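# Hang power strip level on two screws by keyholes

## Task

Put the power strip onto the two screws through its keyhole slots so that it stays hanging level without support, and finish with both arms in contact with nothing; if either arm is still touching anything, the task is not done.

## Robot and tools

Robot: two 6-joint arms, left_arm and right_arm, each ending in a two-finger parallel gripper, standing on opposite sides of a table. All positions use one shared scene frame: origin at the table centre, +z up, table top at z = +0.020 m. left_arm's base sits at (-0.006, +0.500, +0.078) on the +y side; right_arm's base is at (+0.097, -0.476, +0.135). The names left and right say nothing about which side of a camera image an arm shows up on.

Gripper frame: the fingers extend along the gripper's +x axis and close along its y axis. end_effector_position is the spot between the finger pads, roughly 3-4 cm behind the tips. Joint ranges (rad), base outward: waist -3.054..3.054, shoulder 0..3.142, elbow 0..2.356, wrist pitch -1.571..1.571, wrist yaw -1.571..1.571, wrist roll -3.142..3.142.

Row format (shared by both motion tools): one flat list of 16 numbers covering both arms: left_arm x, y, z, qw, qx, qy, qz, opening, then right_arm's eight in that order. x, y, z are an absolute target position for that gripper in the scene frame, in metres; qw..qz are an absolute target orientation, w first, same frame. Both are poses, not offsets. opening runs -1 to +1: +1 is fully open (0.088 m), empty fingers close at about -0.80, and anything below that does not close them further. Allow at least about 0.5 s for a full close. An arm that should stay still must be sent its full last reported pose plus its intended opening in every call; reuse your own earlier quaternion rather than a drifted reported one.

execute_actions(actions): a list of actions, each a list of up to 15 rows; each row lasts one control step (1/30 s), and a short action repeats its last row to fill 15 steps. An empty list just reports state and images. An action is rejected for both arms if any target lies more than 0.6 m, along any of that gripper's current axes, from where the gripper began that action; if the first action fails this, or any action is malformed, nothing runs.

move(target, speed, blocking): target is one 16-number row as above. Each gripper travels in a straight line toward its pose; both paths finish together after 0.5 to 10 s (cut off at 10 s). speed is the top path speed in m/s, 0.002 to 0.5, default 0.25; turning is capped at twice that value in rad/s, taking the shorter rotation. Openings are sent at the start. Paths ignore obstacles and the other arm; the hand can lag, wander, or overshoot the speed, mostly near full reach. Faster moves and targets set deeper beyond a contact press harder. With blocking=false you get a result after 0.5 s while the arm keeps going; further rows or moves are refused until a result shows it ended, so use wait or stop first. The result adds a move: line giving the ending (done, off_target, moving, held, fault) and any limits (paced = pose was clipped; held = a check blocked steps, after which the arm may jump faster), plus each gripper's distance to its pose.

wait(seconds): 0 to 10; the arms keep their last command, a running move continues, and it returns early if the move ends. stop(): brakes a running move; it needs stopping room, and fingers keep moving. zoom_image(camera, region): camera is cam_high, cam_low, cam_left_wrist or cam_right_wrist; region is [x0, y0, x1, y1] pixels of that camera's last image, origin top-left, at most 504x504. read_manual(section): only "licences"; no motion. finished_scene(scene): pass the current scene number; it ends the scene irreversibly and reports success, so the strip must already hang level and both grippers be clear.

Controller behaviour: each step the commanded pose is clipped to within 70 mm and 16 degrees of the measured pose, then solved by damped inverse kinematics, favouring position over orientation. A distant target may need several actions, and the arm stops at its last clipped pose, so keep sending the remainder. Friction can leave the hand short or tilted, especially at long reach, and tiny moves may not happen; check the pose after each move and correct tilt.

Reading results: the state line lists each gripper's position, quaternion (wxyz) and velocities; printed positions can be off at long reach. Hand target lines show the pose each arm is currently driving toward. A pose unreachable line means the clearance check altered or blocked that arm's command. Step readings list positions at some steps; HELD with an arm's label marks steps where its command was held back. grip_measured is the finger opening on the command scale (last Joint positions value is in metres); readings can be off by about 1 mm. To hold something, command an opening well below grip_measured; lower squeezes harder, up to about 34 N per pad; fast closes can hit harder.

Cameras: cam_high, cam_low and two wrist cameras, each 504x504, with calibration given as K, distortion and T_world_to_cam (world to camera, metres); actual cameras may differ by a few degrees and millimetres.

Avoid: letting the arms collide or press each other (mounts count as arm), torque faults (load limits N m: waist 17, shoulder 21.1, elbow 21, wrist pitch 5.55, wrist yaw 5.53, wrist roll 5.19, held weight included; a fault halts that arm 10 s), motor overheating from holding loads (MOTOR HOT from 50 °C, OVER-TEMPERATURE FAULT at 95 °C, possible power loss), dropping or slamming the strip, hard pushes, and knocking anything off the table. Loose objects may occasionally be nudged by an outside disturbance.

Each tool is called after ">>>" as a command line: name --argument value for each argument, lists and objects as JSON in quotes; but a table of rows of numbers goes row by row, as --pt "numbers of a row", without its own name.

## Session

>>> execute_actions --actions '[]'

Scene clock: 0.00 s.
left_arm: end_effector_position=(-0.0139, +0.1838, +0.3973) grip_measured=+1.000 end_effector_quat_wxyz=(+0.697, -0.016, -0.011, -0.716) end_effector_velocity=(+0.003, +0.000, -0.008) end_effector_angular_velocity=(+0.027, +0.008, +0.019) | right_arm: end_effector_position=(+0.1815, -0.1711, +0.4593) grip_measured=+0.178 end_effector_quat_wxyz=(+0.794, +0.017, -0.017, +0.607) end_effector_velocity=(-0.002, +0.001, -0.000) end_effector_angular_velocity=(+0.000, -0.009, +0.019)
Joint positions: left_arm=[-0.005  0.854  0.646  0.246  0.006 -0.006  0.088] | right_arm=[ 0.006  0.854  0.657  0.246 -0.005  0.006  0.048]
Joint velocities: left_arm=[-0.002 -0.002 -0.007 -0.022 -0.022 -0.007  0.   ] | right_arm=[-0.002  0.002 -0.002  0.007 -0.022 -0.007 -0.   ]
Heat: left arm: hottest wrist pitch 34 °C (+0.0 °C/min); right arm: hottest shoulder 35 °C (+0.0 °C/min).
Hand target (left_arm): -0.014, +0.184, +0.397; +0.697, -0.016, -0.011, -0.716
Hand target (right_arm): +0.181, -0.171, +0.459; +0.794, +0.017, -0.017, +0.607

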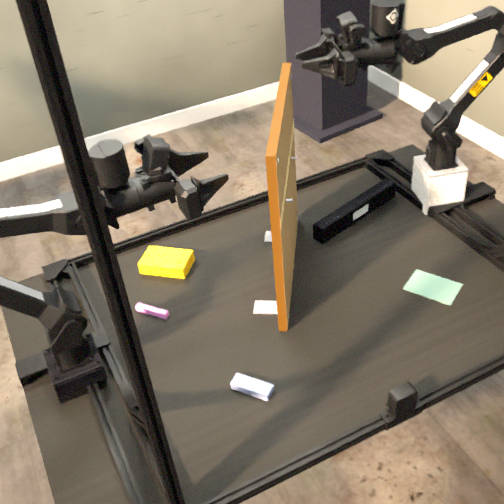

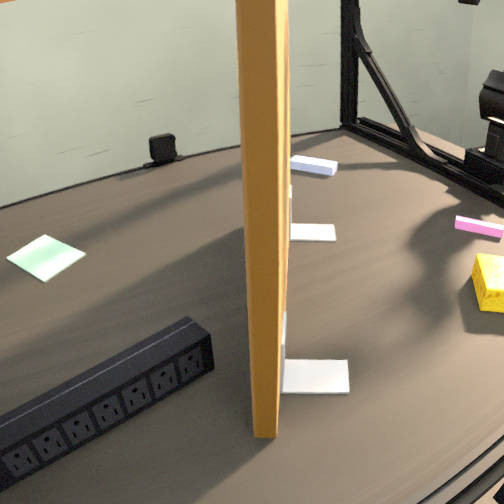

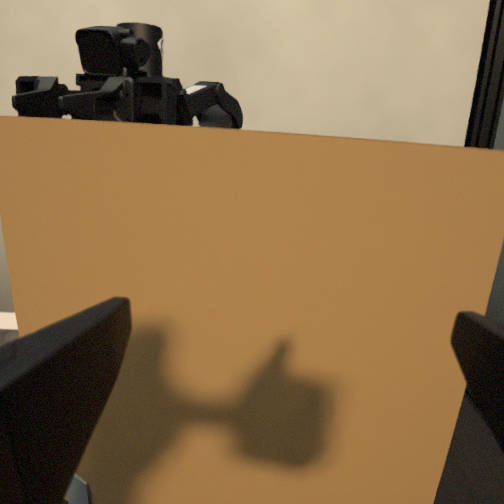

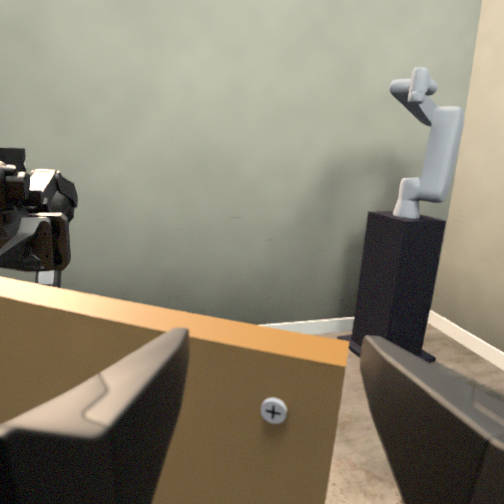

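>>> zoom_image --camera "cam_high" --region '[300, 160, 420, 260]'

>>> zoom_image --camera "cam_high" --region '[230, 50, 370, 340]'

>>> zoom_image --camera "cam_low" --region '[0, 300, 230, 504]'

Region (300, 160, 420, 260) of cam_high's 504x504 image, scaled by 4.200, with more detail than that image has.

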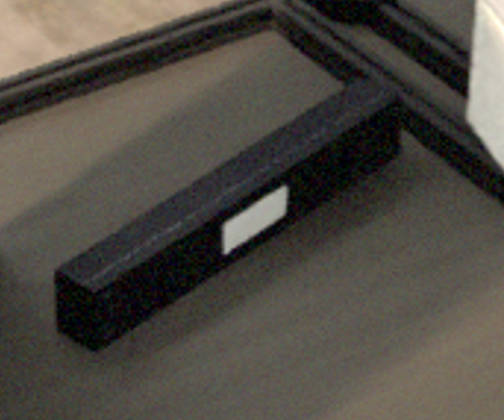

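Region (230, 50, 370, 340) of cam_high's 504x504 image, scaled by 1.738, with more detail than that image has; it fills the left 243 columns of this view, and the rest is white.

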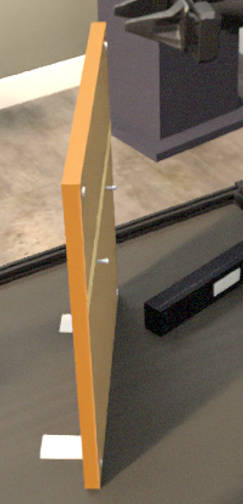

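Region (0, 300, 230, 504) of cam_low's 504x504 image, scaled by 2.191, with more detail than that image has; it fills the top 447 rows of this view, and the rest is white.

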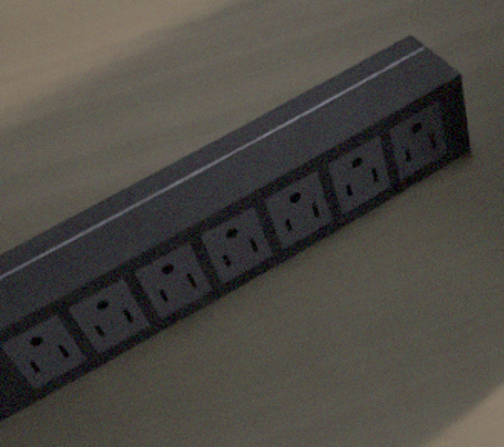

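>>> zoom_image --camera "cam_high" --region '[260, 30, 360, 110]'

>>> zoom_image --camera "cam_high" --region '[180, 130, 310, 230]'

Region (260, 30, 360, 110) of cam_high's 504x504 image, scaled by 5.040, with more detail than that image has; it fills the top 403 rows of this view, and the rest is white.

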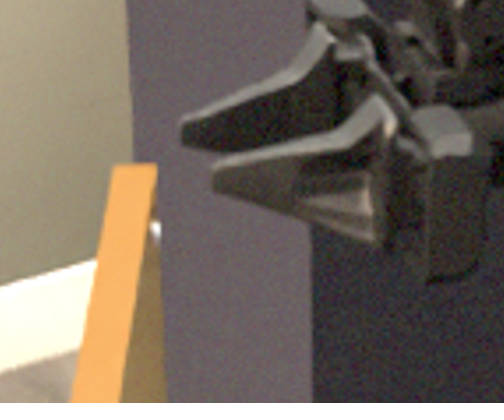

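Region (180, 130, 310, 230) of cam_high's 504x504 image, scaled by 3.877, with more detail than that image has; it fills the top 388 rows of this view, and the rest is white.

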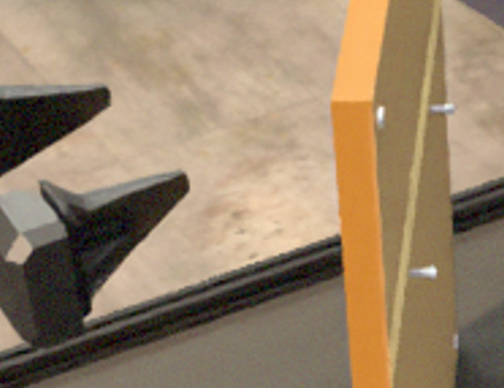

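>>> move --target '[-0.165,0.135,0.28,0.6124,0.6124,-0.3536,-0.3536,1,0.075,-0.2,0.37,0.6698,-0.0962,0.0882,0.731,1]' --speed 0.4

Scene clock: 53.77 s.
left_arm: end_effector_position=(-0.1637, +0.1361, +0.2865) grip_measured=+1.000 end_effector_quat_wxyz=(+0.618, +0.606, -0.356, -0.353) end_effector_velocity=(-0.001, -0.000, +0.002) end_effector_angular_velocity=(-0.010, -0.020, +0.006) | right_arm: end_effector_position=(+0.0748, -0.1999, +0.3756) grip_measured=+0.987 end_effector_quat_wxyz=(+0.670, -0.094, +0.084, +0.732) end_effector_velocity=(-0.000, -0.002, -0.003) end_effector_angular_velocity=(-0.006, -0.020, +0.010)
Joint positions: left_arm=[-0.766  1.748  0.822  0.969 -1.302  1.599  0.088] | right_arm=[ 0.352  0.682  0.541 -0.113 -0.012 -0.006  0.087]
Joint velocities: left_arm=[-0.002  0.022 -0.002  0.095 -0.007  0.081  0.   ] | right_arm=[-0.002 -0.007 -0.007 -0.007 -0.007 -0.022  0.   ]
Heat: left arm: hottest elbow 36 °C (+2.2 °C/min); right arm: hottest elbow 36 °C (+1.1 °C/min).
Hand target (left_arm): -0.165, +0.136, +0.281; +0.613, +0.612, -0.357, -0.350
Hand target (right_arm): +0.075, -0.201, +0.370; +0.670, -0.097, +0.089, +0.730
Off the commanded pose (left_arm): 0.007 m, 1 deg.
Off the commanded pose (right_arm): 0.006 m, 1 deg.
move: done
camera_calibration (this result's frames):
cam_left_wrist: T_world_to_cam=[[-0.0483299, -0.0506427, -0.997547, 0.298427], [0.643927, 0.76189, -0.0698765, 0.0552863], [0.763559, -0.645724, -0.00421182, 0.295129], [0, 0, 0, 1]] pos_world=[-0.246526, 0.163563, 0.302801]
cam_right_wrist: T_world_to_cam=[[0.993359, 0.105901, 0.0449869, -0.0585524], [0.0949713, -0.533929, -0.840179, 0.233843], [-0.0649557, 0.838871, -0.540441, 0.454151], [0, 0, 0, 1]] pos_world=[0.0654548, -0.249917, 0.444546]

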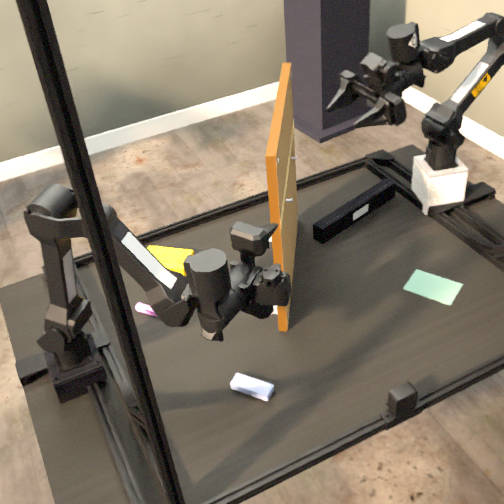

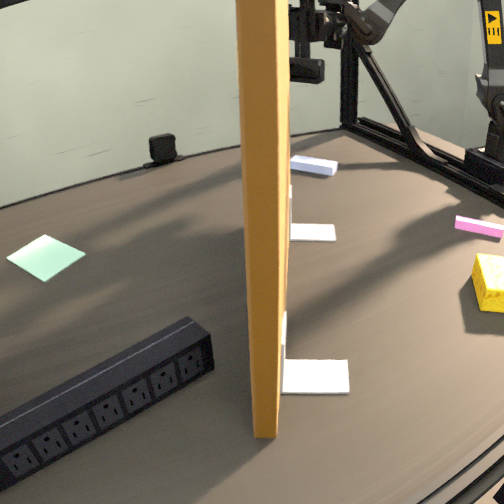

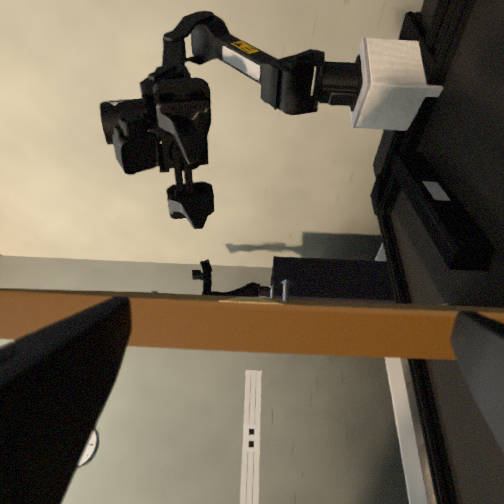

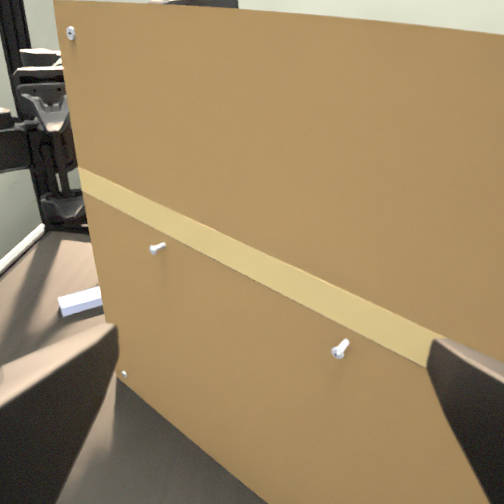

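>>> zoom_image --camera "cam_right_wrist" --region '[130, 220, 370, 380]'

>>> zoom_image --camera "cam_left_wrist" --region '[220, 250, 320, 330]'

Region (130, 220, 370, 380) of cam_right_wrist's 504x504 image, scaled by 2.100, with more detail than that image has.

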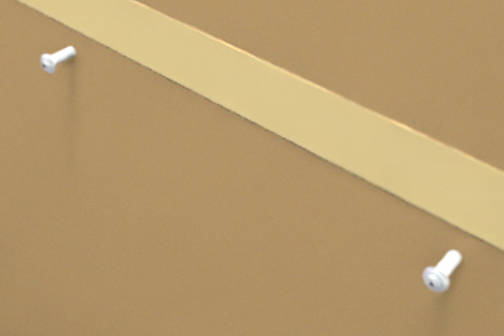

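Region (220, 250, 320, 330) of cam_left_wrist's 504x504 image, scaled by 5.040, with more detail than that image has; it fills the top 403 rows of this view, and the rest is white.

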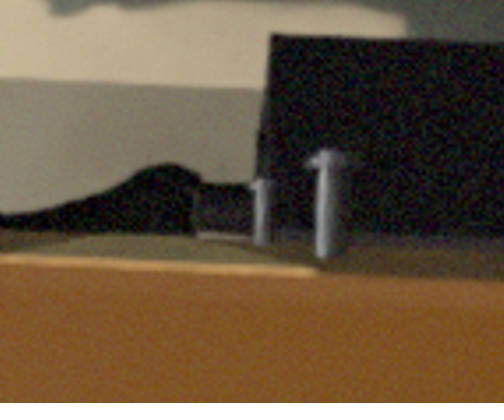

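>>> move --target '[-0.169,0.128,0.256,0.6124,0.6124,-0.3536,-0.3536,1,0.168,-0.277,0.22,0.4305,-0.561,0.4305,0.561,1]' --speed 0.4

Scene clock: 63.70 s.
left_arm: end_effector_position=(-0.1688, +0.1301, +0.2606) grip_measured=+1.000 end_effector_quat_wxyz=(+0.615, +0.609, -0.353, -0.355) end_effector_velocity=(-0.002, +0.000, -0.002) end_effector_angular_velocity=(+0.005, -0.002, -0.010) | right_arm: end_effector_position=(+0.1667, -0.2780, +0.2184) grip_measured=+0.987 end_effector_quat_wxyz=(+0.434, -0.557, +0.433, +0.560) end_effector_velocity=(+0.001, -0.002, -0.001) end_effector_angular_velocity=(-0.014, -0.003, -0.010)
Joint positions: left_arm=[-0.764  1.839  0.822  1.025 -1.303  1.572  0.088] | right_arm=[-0.062  1.359  0.878 -1.087 -0.004 -0.589  0.087]
Joint velocities: left_arm=[-0.002  0.002 -0.002 -0.007  0.007 -0.007  0.   ] | right_arm=[-0.002  0.007  0.002 -0.007  0.007  0.007 -0.   ]
Heat: left arm: hottest wrist pitch 36 °C (+2.0 °C/min); right arm: hottest elbow 36 °C (+1.0 °C/min).
Hand target (left_arm): -0.169, +0.128, +0.256; +0.612, +0.612, -0.353, -0.354
Hand target (right_arm): +0.169, -0.276, +0.220; -0.434, +0.559, -0.432, -0.559
Off the commanded pose (left_arm): 0.005 m, 0 deg.
Off the commanded pose (right_arm): 0.002 m, 1 deg.
move: done
camera_calibration (this result's frames):
cam_left_wrist: T_world_to_cam=[[-0.0481684, -0.0403181, -0.998025, 0.270853], [0.642621, 0.763682, -0.0618665, 0.0588091], [0.764668, -0.644332, -0.0108761, 0.296801], [0, 0, 0, 1]] pos_world=[-0.2517, 0.157247, 0.277184]
cam_right_wrist: T_world_to_cam=[[0.956511, 0.291576, -0.00842631, -0.065068], [0.279841, -0.909097, 0.308597, -0.334681], [0.0823191, -0.297534, -0.951156, 0.189974], [0, 0, 0, 1]] pos_world=[0.140257, -0.228761, 0.283428]

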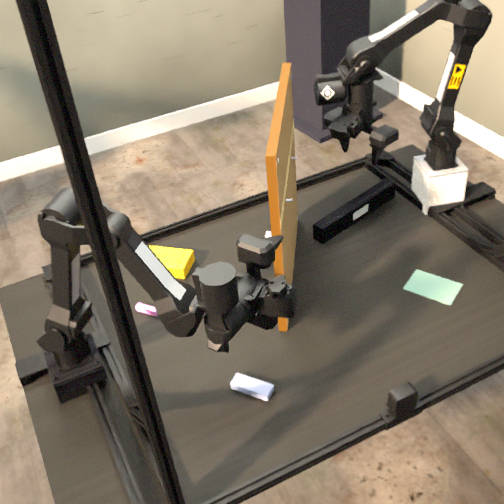

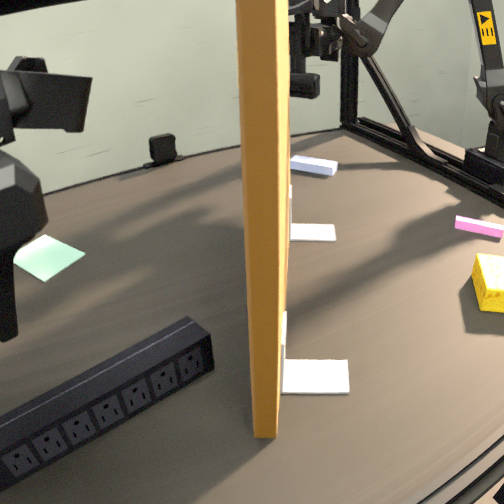

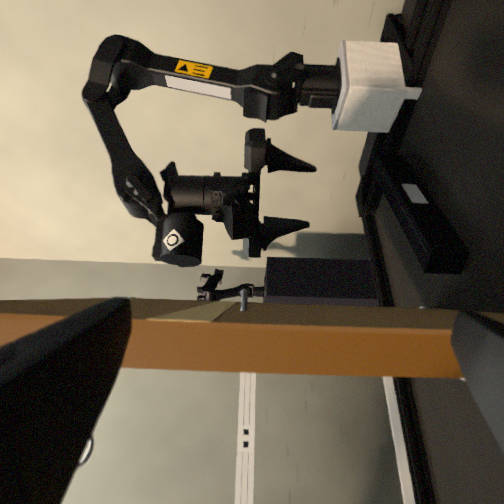

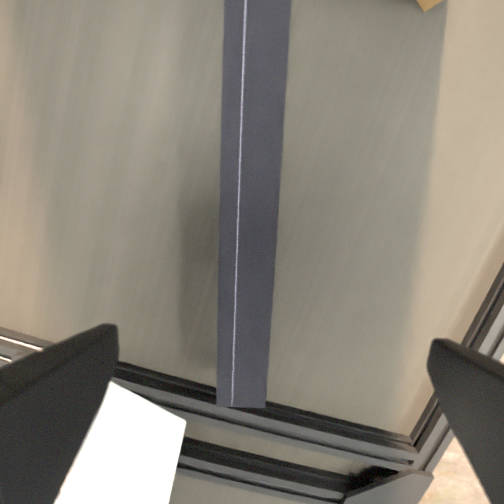

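>>> zoom_image --camera "cam_left_wrist" --region '[360, 130, 490, 290]'

>>> move --target '[-0.169,0.128,0.256,0.6124,0.6124,-0.3536,-0.3536,1,0.149,-0.263,0.08,0.4324,-0.5595,0.4324,0.5595,0.6]' --speed 0.2

Region (360, 130, 490, 290) of cam_left_wrist's 504x504 image, scaled by 3.150, with more detail than that image has; it fills the left 410 columns of this view, and the rest is white.

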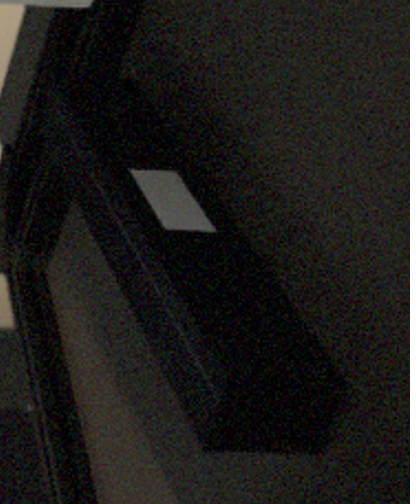

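Scene clock: 72.80 s.
left_arm: end_effector_position=(-0.1687, +0.1300, +0.2602) grip_measured=+1.000 end_effector_quat_wxyz=(+0.615, +0.609, -0.353, -0.354) end_effector_velocity=(-0.001, +0.000, -0.001) end_effector_angular_velocity=(-0.006, +0.014, -0.010) | right_arm: end_effector_position=(+0.1500, -0.2587, +0.0827) grip_measured=+0.600 end_effector_quat_wxyz=(+0.436, -0.557, +0.428, +0.563) end_effector_velocity=(-0.002, -0.001, -0.003) end_effector_angular_velocity=(-0.005, +0.009, +0.010)
Joint positions: left_arm=[-0.764  1.84   0.822  1.026 -1.303  1.571  0.088] | right_arm=[ 0.037  1.741  0.597 -0.412 -0.003 -0.496  0.068]
Joint velocities: left_arm=[-0.002 -0.002 -0.002 -0.007  0.007 -0.022  0.   ] | right_arm=[ 0.002  0.012 -0.002  0.007 -0.007 -0.007 -0.   ]
Heat: left arm: hottest wrist pitch 36 °C (+1.0 °C/min); right arm: hottest elbow 36 °C (+1.0 °C/min).
Hand target (left_arm): -0.169, +0.128, +0.256; +0.612, +0.613, -0.353, -0.354
Hand target (right_arm): +0.149, -0.263, +0.079; -0.432, +0.560, -0.433, -0.559
Off the commanded pose (left_arm): 0.005 m, 0 deg.
Off the commanded pose (right_arm): 0.005 m, 1 deg.
move: done
camera_calibration (this result's frames):
cam_left_wrist: T_world_to_cam=[[-0.0482152, -0.0402559, -0.998025, 0.270412], [0.642327, 0.763932, -0.0618448, 0.05877], [0.764913, -0.64404, -0.0109756, 0.296687], [0, 0, 0, 1]] pos_world=[-0.251651, 0.157068, 0.276769]
cam_right_wrist: T_world_to_cam=[[0.954504, 0.298191, -0.00183339, -0.0544016], [0.285056, -0.910618, 0.299197, -0.271033], [0.0875485, -0.286108, -0.95419, 0.070388], [0, 0, 0, 1]] pos_world=[0.123024, -0.210447, 0.148156]

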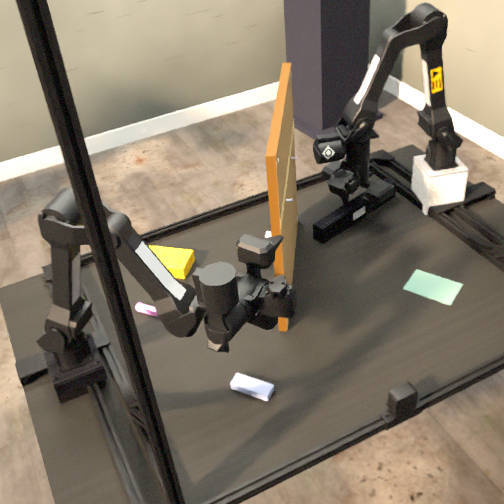

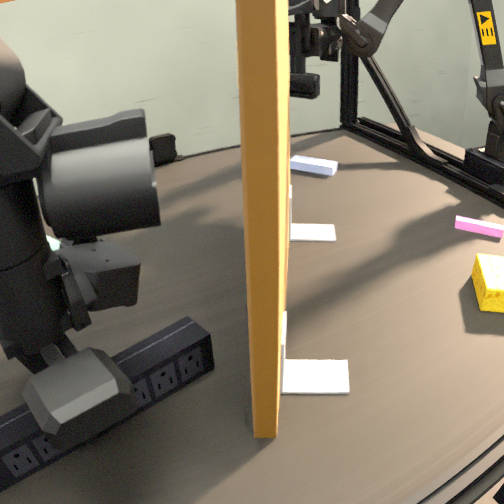

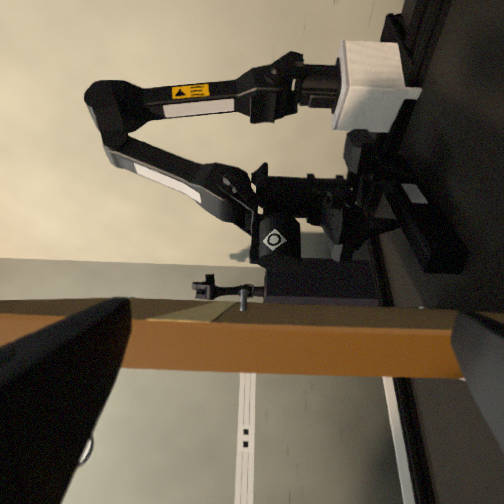

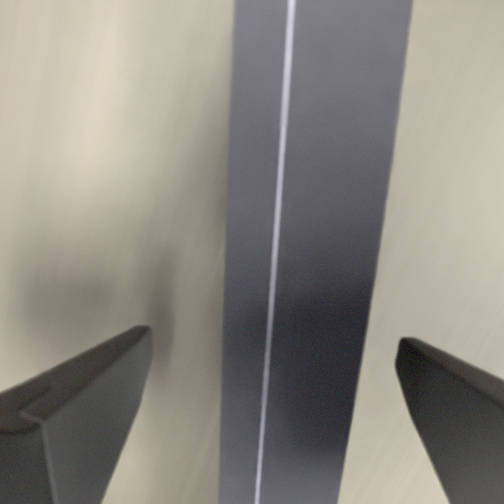

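>>> execute_actions --actions '[[[-0.169,0.128,0.256,0.6124,0.6124,-0.3536,-0.3536,1,0.151,-0.264,0.078,0.4324,-0.5595,0.4324,0.5595,0.45],[-0.169,0.128,0.256,0.6124,0.6124,-0.3536,-0.3536,1,0.151,-0.265,0.076,0.4324,-0.5595,0.4324,0.5595,0.35],[-0.169,0.128,0.256,0.6124,0.6124,-0.3536,-0.3536,1,0.151,-0.265,0.075,0.4324,-0.5595,0.4324,0.5595,0.25],[-0.169,0.128,0.256,0.6124,0.6124,-0.3536,-0.3536,1,0.151,-0.265,0.075,0.4324,-0.5595,0.4324,0.5595,0.15],[-0.169,0.128,0.256,0.6124,0.6124,-0.3536,-0.3536,1,0.151,-0.265,0.075,0.4324,-0.5595,0.4324,0.5595,0.08],[-0.169,0.128,0.256,0.6124,0.6124,-0.3536,-0.3536,1,0.151,-0.265,0.075,0.4324,-0.5595,0.4324,0.5595,0.02],[-0.169,0.128,0.256,0.6124,0.6124,-0.3536,-0.3536,1,0.151,-0.265,0.075,0.4324,-0.5595,0.4324,0.5595,-0.04],[-0.169,0.128,0.256,0.6124,0.6124,-0.3536,-0.3536,1,0.151,-0.265,0.075,0.4324,-0.5595,0.4324,0.5595,-0.1],[-0.169,0.128,0.256,0.6124,0.6124,-0.3536,-0.3536,1,0.151,-0.265,0.075,0.4324,-0.5595,0.4324,0.5595,-0.16],[-0.169,0.128,0.256,0.6124,0.6124,-0.3536,-0.3536,1,0.151,-0.265,0.075,0.4324,-0.5595,0.4324,0.5595,-0.25],[-0.169,0.128,0.256,0.6124,0.6124,-0.3536,-0.3536,1,0.151,-0.265,0.075,0.4324,-0.5595,0.4324,0.5595,-0.35],[-0.169,0.128,0.256,0.6124,0.6124,-0.3536,-0.3536,1,0.151,-0.265,0.075,0.4324,-0.5595,0.4324,0.5595,-0.5],[-0.169,0.128,0.256,0.6124,0.6124,-0.3536,-0.3536,1,0.151,-0.265,0.075,0.4324,-0.5595,0.4324,0.5595,-0.7]]]'

>>> move --target '[-0.169,0.128,0.256,0.6124,0.6124,-0.3536,-0.3536,1,0.145,-0.265,0.125,0.4324,-0.5595,0.4324,0.5595,-0.7]' --speed 0.12

Scene clock: 93.53 s.
left_arm: end_effector_position=(-0.1688, +0.1299, +0.2602) grip_measured=+1.000 end_effector_quat_wxyz=(+0.615, +0.609, -0.353, -0.354) end_effector_velocity=(+0.001, +0.002, -0.004) end_effector_angular_velocity=(+0.009, -0.006, +0.005) | right_arm: end_effector_position=(+0.1518, -0.2602, +0.0783) grip_measured=-0.145 end_effector_quat_wxyz=(+0.438, -0.557, +0.427, +0.561) end_effector_velocity=(+0.000, -0.000, +0.001) end_effector_angular_velocity=(-0.001, +0.007, +0.015)
Joint positions: left_arm=[-0.764  1.841  0.823  1.026 -1.303  1.571  0.088] | right_arm=[ 0.03   1.754  0.585 -0.385  0.    -0.5    0.032]
Joint velocities: left_arm=[-0.002  0.002 -0.007 -0.007 -0.007 -0.007  0.   ] | right_arm=[-0.007 -0.002  0.002 -0.007 -0.007 -0.022 -0.   ]
Heat: left arm: hottest wrist pitch 36 °C (+0.0 °C/min); right arm: hottest shoulder 35 °C (+0.0 °C/min).
Hand target (left_arm): -0.169, +0.128, +0.256; +0.612, +0.612, -0.354, -0.354
Hand target (right_arm): +0.151, -0.265, +0.075; -0.432, +0.560, -0.432, -0.560
Off the commanded pose (left_arm): 0.005 m, 0 deg.
Off the commanded pose (right_arm): 0.006 m, 1 deg.
Step readings (end_effector_position):
0: left_arm (-0.1688, +0.1299, +0.2602) | right_arm (+0.1499, -0.2587, +0.0824)
1: left_arm (-0.1688, +0.1299, +0.2602) | right_arm (+0.1500, -0.2585, +0.0823)
2: left_arm (-0.1688, +0.1299, +0.2602) | right_arm (+0.1502, -0.2584, +0.0818)
4: left_arm (-0.1688, +0.1299, +0.2602) | right_arm (+0.1506, -0.2588, +0.0805)
8: left_arm (-0.1688, +0.1299, +0.2602) | right_arm (+0.1508, -0.2604, +0.0786)
15: end_effector_position above
camera_calibration (this result's frames):
cam_left_wrist: T_world_to_cam=[[-0.0482152, -0.0402559, -0.998025, 0.270379], [0.642327, 0.763932, -0.0618448, 0.0588649], [0.764913, -0.64404, -0.0109756, 0.296695], [0, 0, 0, 1]] pos_world=[-0.25172, 0.156999, 0.276742]
cam_right_wrist: T_world_to_cam=[[0.955537, 0.294861, 0.00233625, -0.0569974], [0.280701, -0.912019, 0.299045, -0.271227], [0.0903074, -0.285093, -0.954236, 0.0654508], [0, 0, 0, 1]] pos_world=[0.124686, -0.211898, 0.143698]

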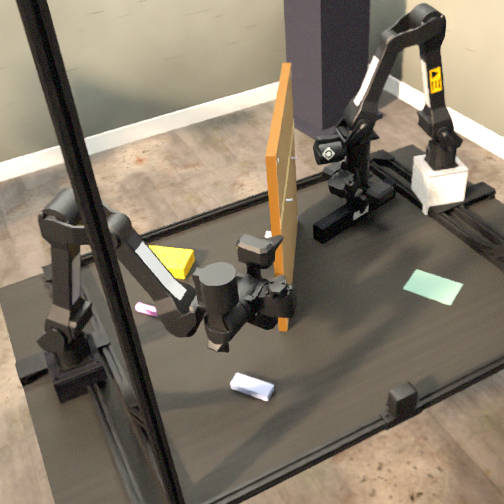

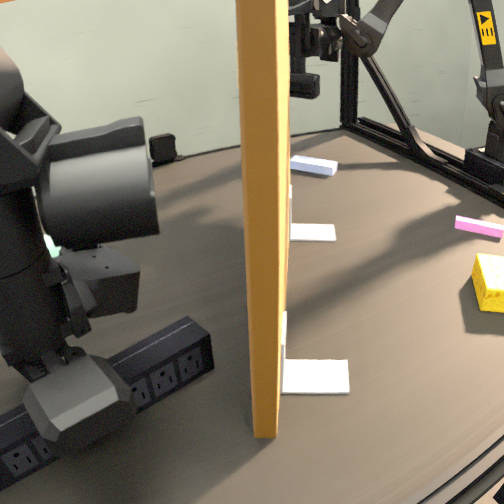

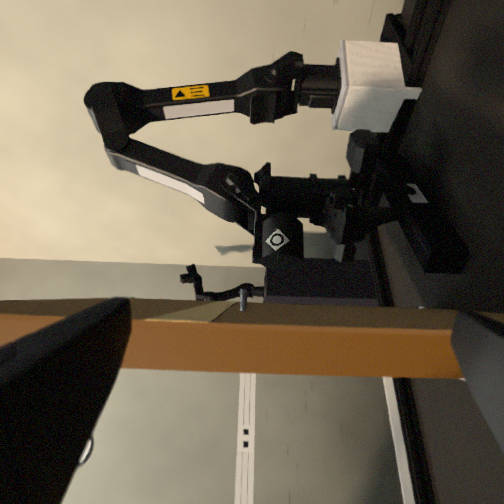

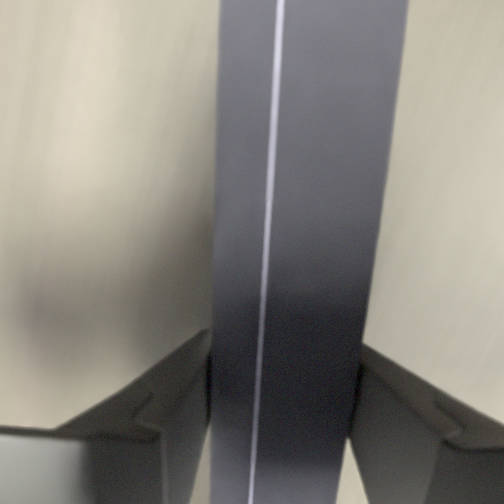

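Scene clock: 94.47 s.
left_arm: end_effector_position=(-0.1688, +0.1299, +0.2601) grip_measured=+1.000 end_effector_quat_wxyz=(+0.615, +0.609, -0.353, -0.354) end_effector_velocity=(+0.000, +0.001, -0.001) end_effector_angular_velocity=(+0.002, +0.001, +0.005) | right_arm: end_effector_position=(+0.1437, -0.2738, +0.1180) grip_measured=-0.146 end_effector_quat_wxyz=(+0.421, -0.565, +0.443, +0.555) end_effector_velocity=(+0.000, +0.003, +0.004) end_effector_angular_velocity=(+0.014, +0.005, +0.005)
Joint positions: left_arm=[-0.764  1.841  0.823  1.027 -1.303  1.571  0.088] | right_arm=[ 0.052  1.593  0.63  -0.642  0.    -0.481  0.032]
Joint velocities: left_arm=[-0.002 -0.002 -0.002 -0.007 -0.007 -0.007  0.   ] | right_arm=[-0.002 -0.012  0.007 -0.007 -0.007 -0.007 -0.   ]
Heat: left arm: hottest wrist pitch 36 °C (+0.0 °C/min); right arm: hottest shoulder 35 °C (+0.0 °C/min).
Hand target (left_arm): -0.169, +0.128, +0.256; +0.612, +0.612, -0.354, -0.354
Hand target (right_arm): +0.145, -0.265, +0.125; -0.433, +0.559, -0.432, -0.559
Off the commanded pose (left_arm): 0.004 m, 0 deg.
Off the commanded pose (right_arm): 0.011 m, 2 deg.
move: off_target (right_arm)
camera_calibration (this result's frames):
cam_left_wrist: T_world_to_cam=[[-0.0482152, -0.0402559, -0.998025, 0.270282], [0.642327, 0.763932, -0.0618448, 0.0588884], [0.764913, -0.64404, -0.0109756, 0.296696], [0, 0, 0, 1]] pos_world=[-0.25174, 0.156978, 0.276647]
cam_right_wrist: T_world_to_cam=[[0.954514, 0.297259, -0.0232314, -0.0415378], [0.287155, -0.895494, 0.340048, -0.29449], [0.0802786, -0.331251, -0.940121, 0.0873074], [0, 0, 0, 1]] pos_world=[0.117204, -0.222446, 0.181255]

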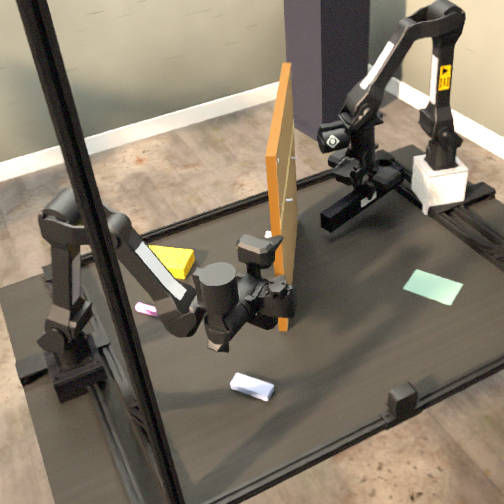

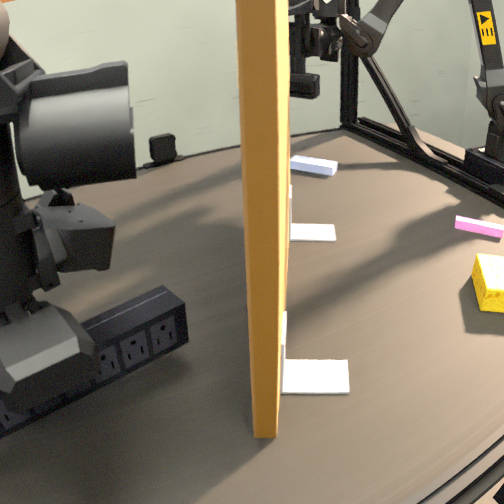

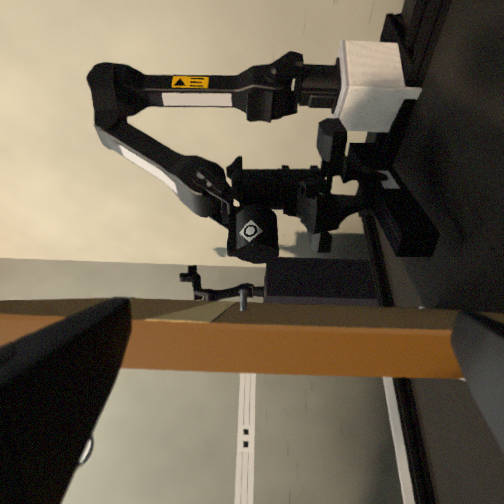

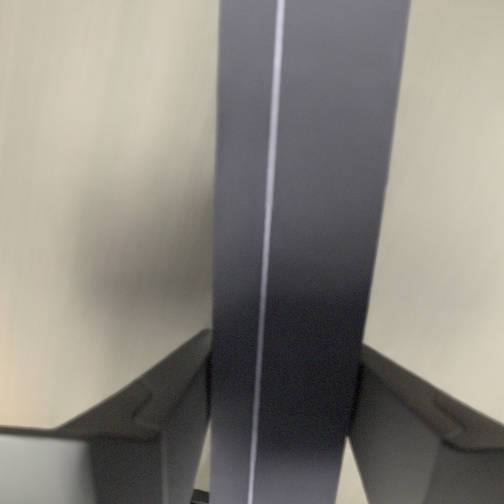

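>>> move --target '[-0.169,0.128,0.256,0.6124,0.6124,-0.3536,-0.3536,1,-0.012,-0.19,0.115,0.38,-0.6904,-0.153,0.5964,-0.7]' --speed 0.35

Scene clock: 98.97 s.
left_arm: end_effector_position=(-0.1689, +0.1298, +0.2599) grip_measured=+1.000 end_effector_quat_wxyz=(+0.615, +0.610, -0.353, -0.355) end_effector_velocity=(+0.000, -0.001, -0.004) end_effector_angular_velocity=(+0.015, -0.013, -0.005) | right_arm: end_effector_position=(-0.0134, -0.1946, +0.1098) grip_measured=-0.147 end_effector_quat_wxyz=(+0.369, -0.692, -0.145, +0.603) end_effector_velocity=(+0.002, -0.005, -0.006) end_effector_angular_velocity=(-0.030, -0.026, +0.022)
Joint positions: left_arm=[-0.764  1.841  0.823  1.027 -1.302  1.571  0.088] | right_arm=[ 0.944  1.784  0.508  0.171  0.62  -0.712  0.032]
Joint velocities: left_arm=[ 0.002  0.002 -0.002 -0.022  0.007 -0.007  0.   ] | right_arm=[ 0.002  0.012 -0.007 -0.007 -0.007 -0.022 -0.   ]
Heat: left arm: hottest wrist pitch 36 °C (+0.0 °C/min); right arm: hottest shoulder 35 °C (+0.0 °C/min).
Hand target (left_arm): -0.169, +0.128, +0.256; +0.612, +0.612, -0.354, -0.354
Hand target (right_arm): -0.013, -0.191, +0.114; -0.378, +0.690, +0.153, -0.598
Off the commanded pose (left_arm): 0.004 m, 0 deg.
Off the commanded pose (right_arm): 0.007 m, 2 deg.
move: done
camera_calibration (this result's frames):
cam_left_wrist: T_world_to_cam=[[-0.0479605, -0.0399692, -0.998049, 0.270153], [0.642635, 0.763703, -0.0614655, 0.0589466], [0.76467, -0.644329, -0.010942, 0.296704], [0, 0, 0, 1]] pos_world=[-0.251805, 0.156955, 0.276496]
cam_right_wrist: T_world_to_cam=[[0.202763, 0.703974, 0.680667, 0.0764917], [0.83311, -0.489307, 0.257888, -0.0803204], [0.514602, 0.51478, -0.685701, 0.260967], [0, 0, 0, 1]] pos_world=[-0.0828882, -0.22749, 0.147594]

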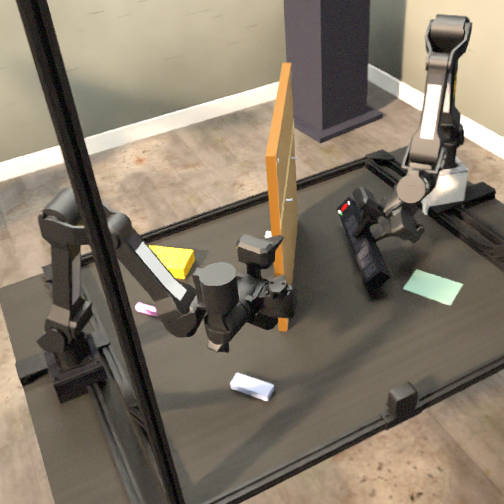

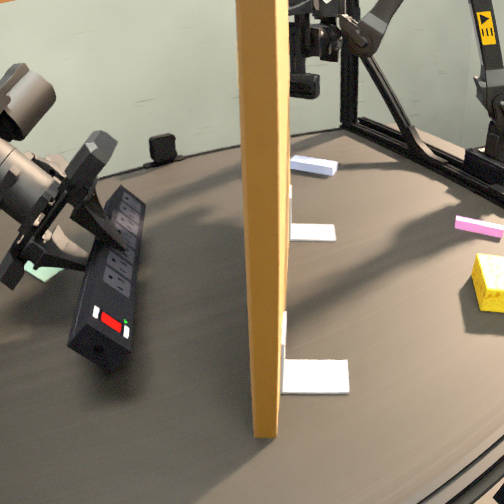

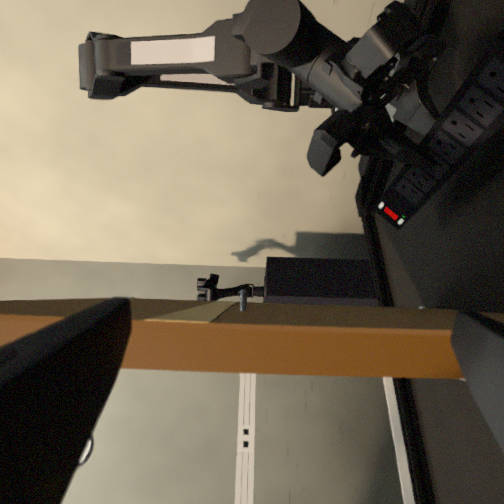

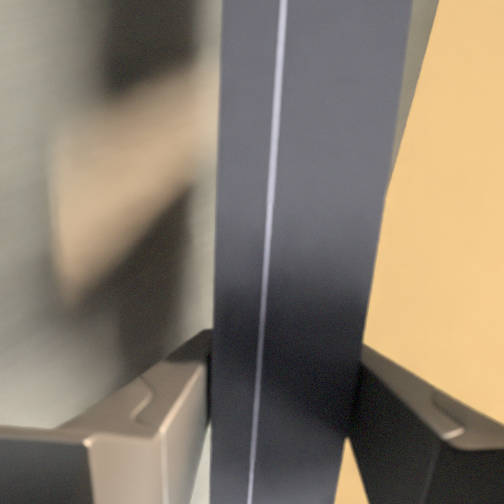

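>>> move --target '[-0.169,0.128,0.256,0.6124,0.6124,-0.3536,-0.3536,1,-0.013,-0.193,0.076,0.3954,-0.6862,-0.171,0.5863,-0.7]' --speed 0.07

>>> zoom_image --camera "cam_low" --region '[0, 150, 230, 420]'

Scene clock: 102.27 s.
left_arm: end_effector_position=(-0.1689, +0.1298, +0.2596) grip_measured=+1.000 end_effector_quat_wxyz=(+0.615, +0.610, -0.353, -0.354) end_effector_velocity=(+0.001, +0.004, -0.004) end_effector_angular_velocity=(+0.016, -0.012, +0.015) | right_arm: end_effector_position=(-0.0149, -0.1937, +0.0741) grip_measured=-0.147 end_effector_quat_wxyz=(+0.391, -0.684, -0.165, +0.594) end_effector_velocity=(-0.000, -0.002, -0.004) end_effector_angular_velocity=(-0.011, -0.005, +0.011)
Joint positions: left_arm=[-0.764  1.842  0.823  1.027 -1.302  1.571  0.088] | right_arm=[ 0.97   2.002  0.469  0.467  0.676 -0.709  0.032]
Joint velocities: left_arm=[-0.007 -0.002 -0.007 -0.022 -0.022 -0.007  0.   ] | right_arm=[ 0.002  0.012 -0.002  0.007 -0.007 -0.007 -0.   ]
Heat: left arm: hottest wrist pitch 36 °C (+0.0 °C/min); right arm: hottest shoulder 35 °C (-1.0 °C/min).
Hand target (left_arm): -0.169, +0.128, +0.256; +0.612, +0.613, -0.354, -0.354
Hand target (right_arm): -0.013, -0.193, +0.076; -0.395, +0.686, +0.171, -0.586
Off the commanded pose (left_arm): 0.004 m, 0 deg.
Off the commanded pose (right_arm): 0.003 m, 1 deg.
move: done
camera_calibration (this result's frames):
cam_left_wrist: T_world_to_cam=[[-0.047425, -0.0394277, -0.998096, 0.269909], [0.642667, 0.763736, -0.0607065, 0.0587932], [0.764676, -0.644323, -0.0108813, 0.29669], [0, 0, 0, 1]] pos_world=[-0.251856, 0.156904, 0.276193]
cam_right_wrist: T_world_to_cam=[[0.196466, 0.659508, 0.725569, 0.0883716], [0.828915, -0.506979, 0.236371, -0.0712704], [0.523737, 0.554996, -0.646281, 0.241835], [0, 0, 0, 1]] pos_world=[-0.0849427, -0.228632, 0.10902]

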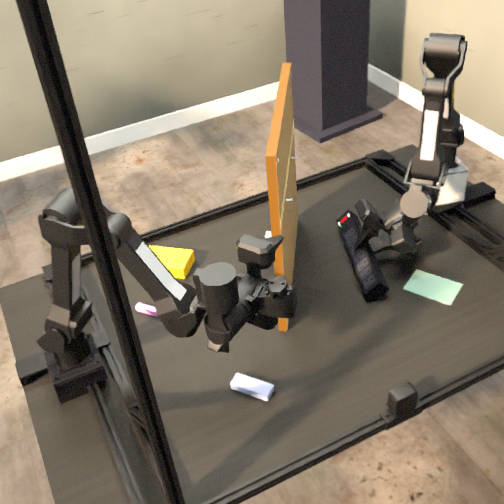

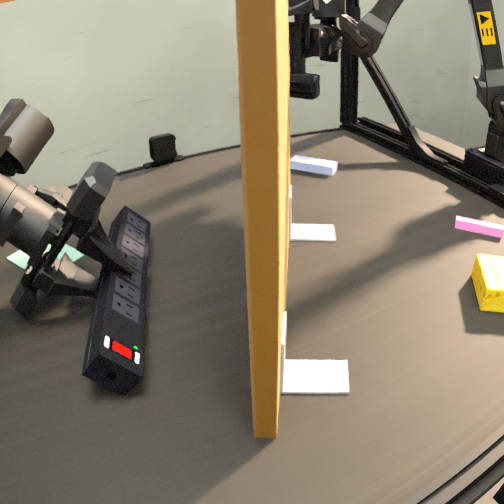

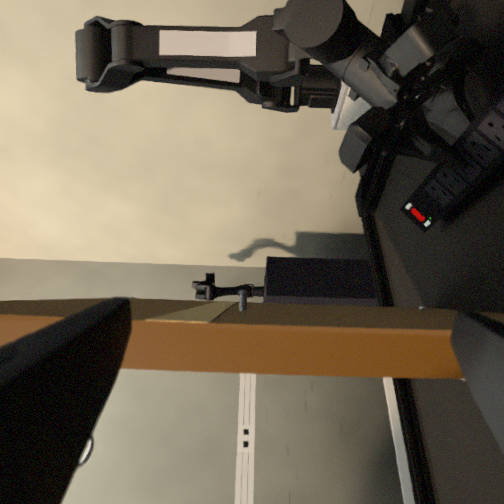

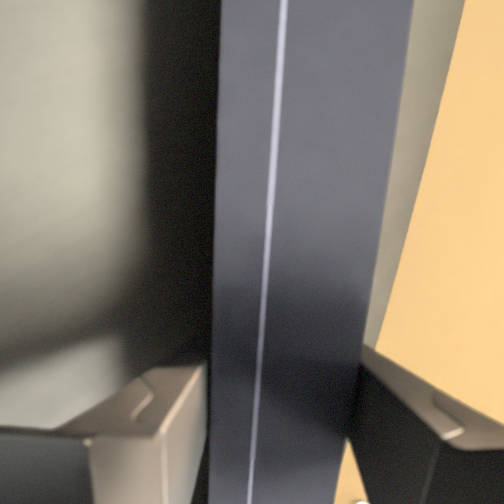

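Region (0, 150, 230, 420) of cam_low's 504x504 image, scaled by 1.867, with more detail than that image has; it fills the left 429 columns of this view, and the rest is white.

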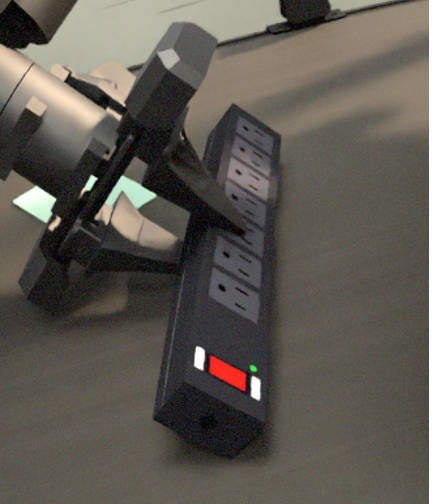

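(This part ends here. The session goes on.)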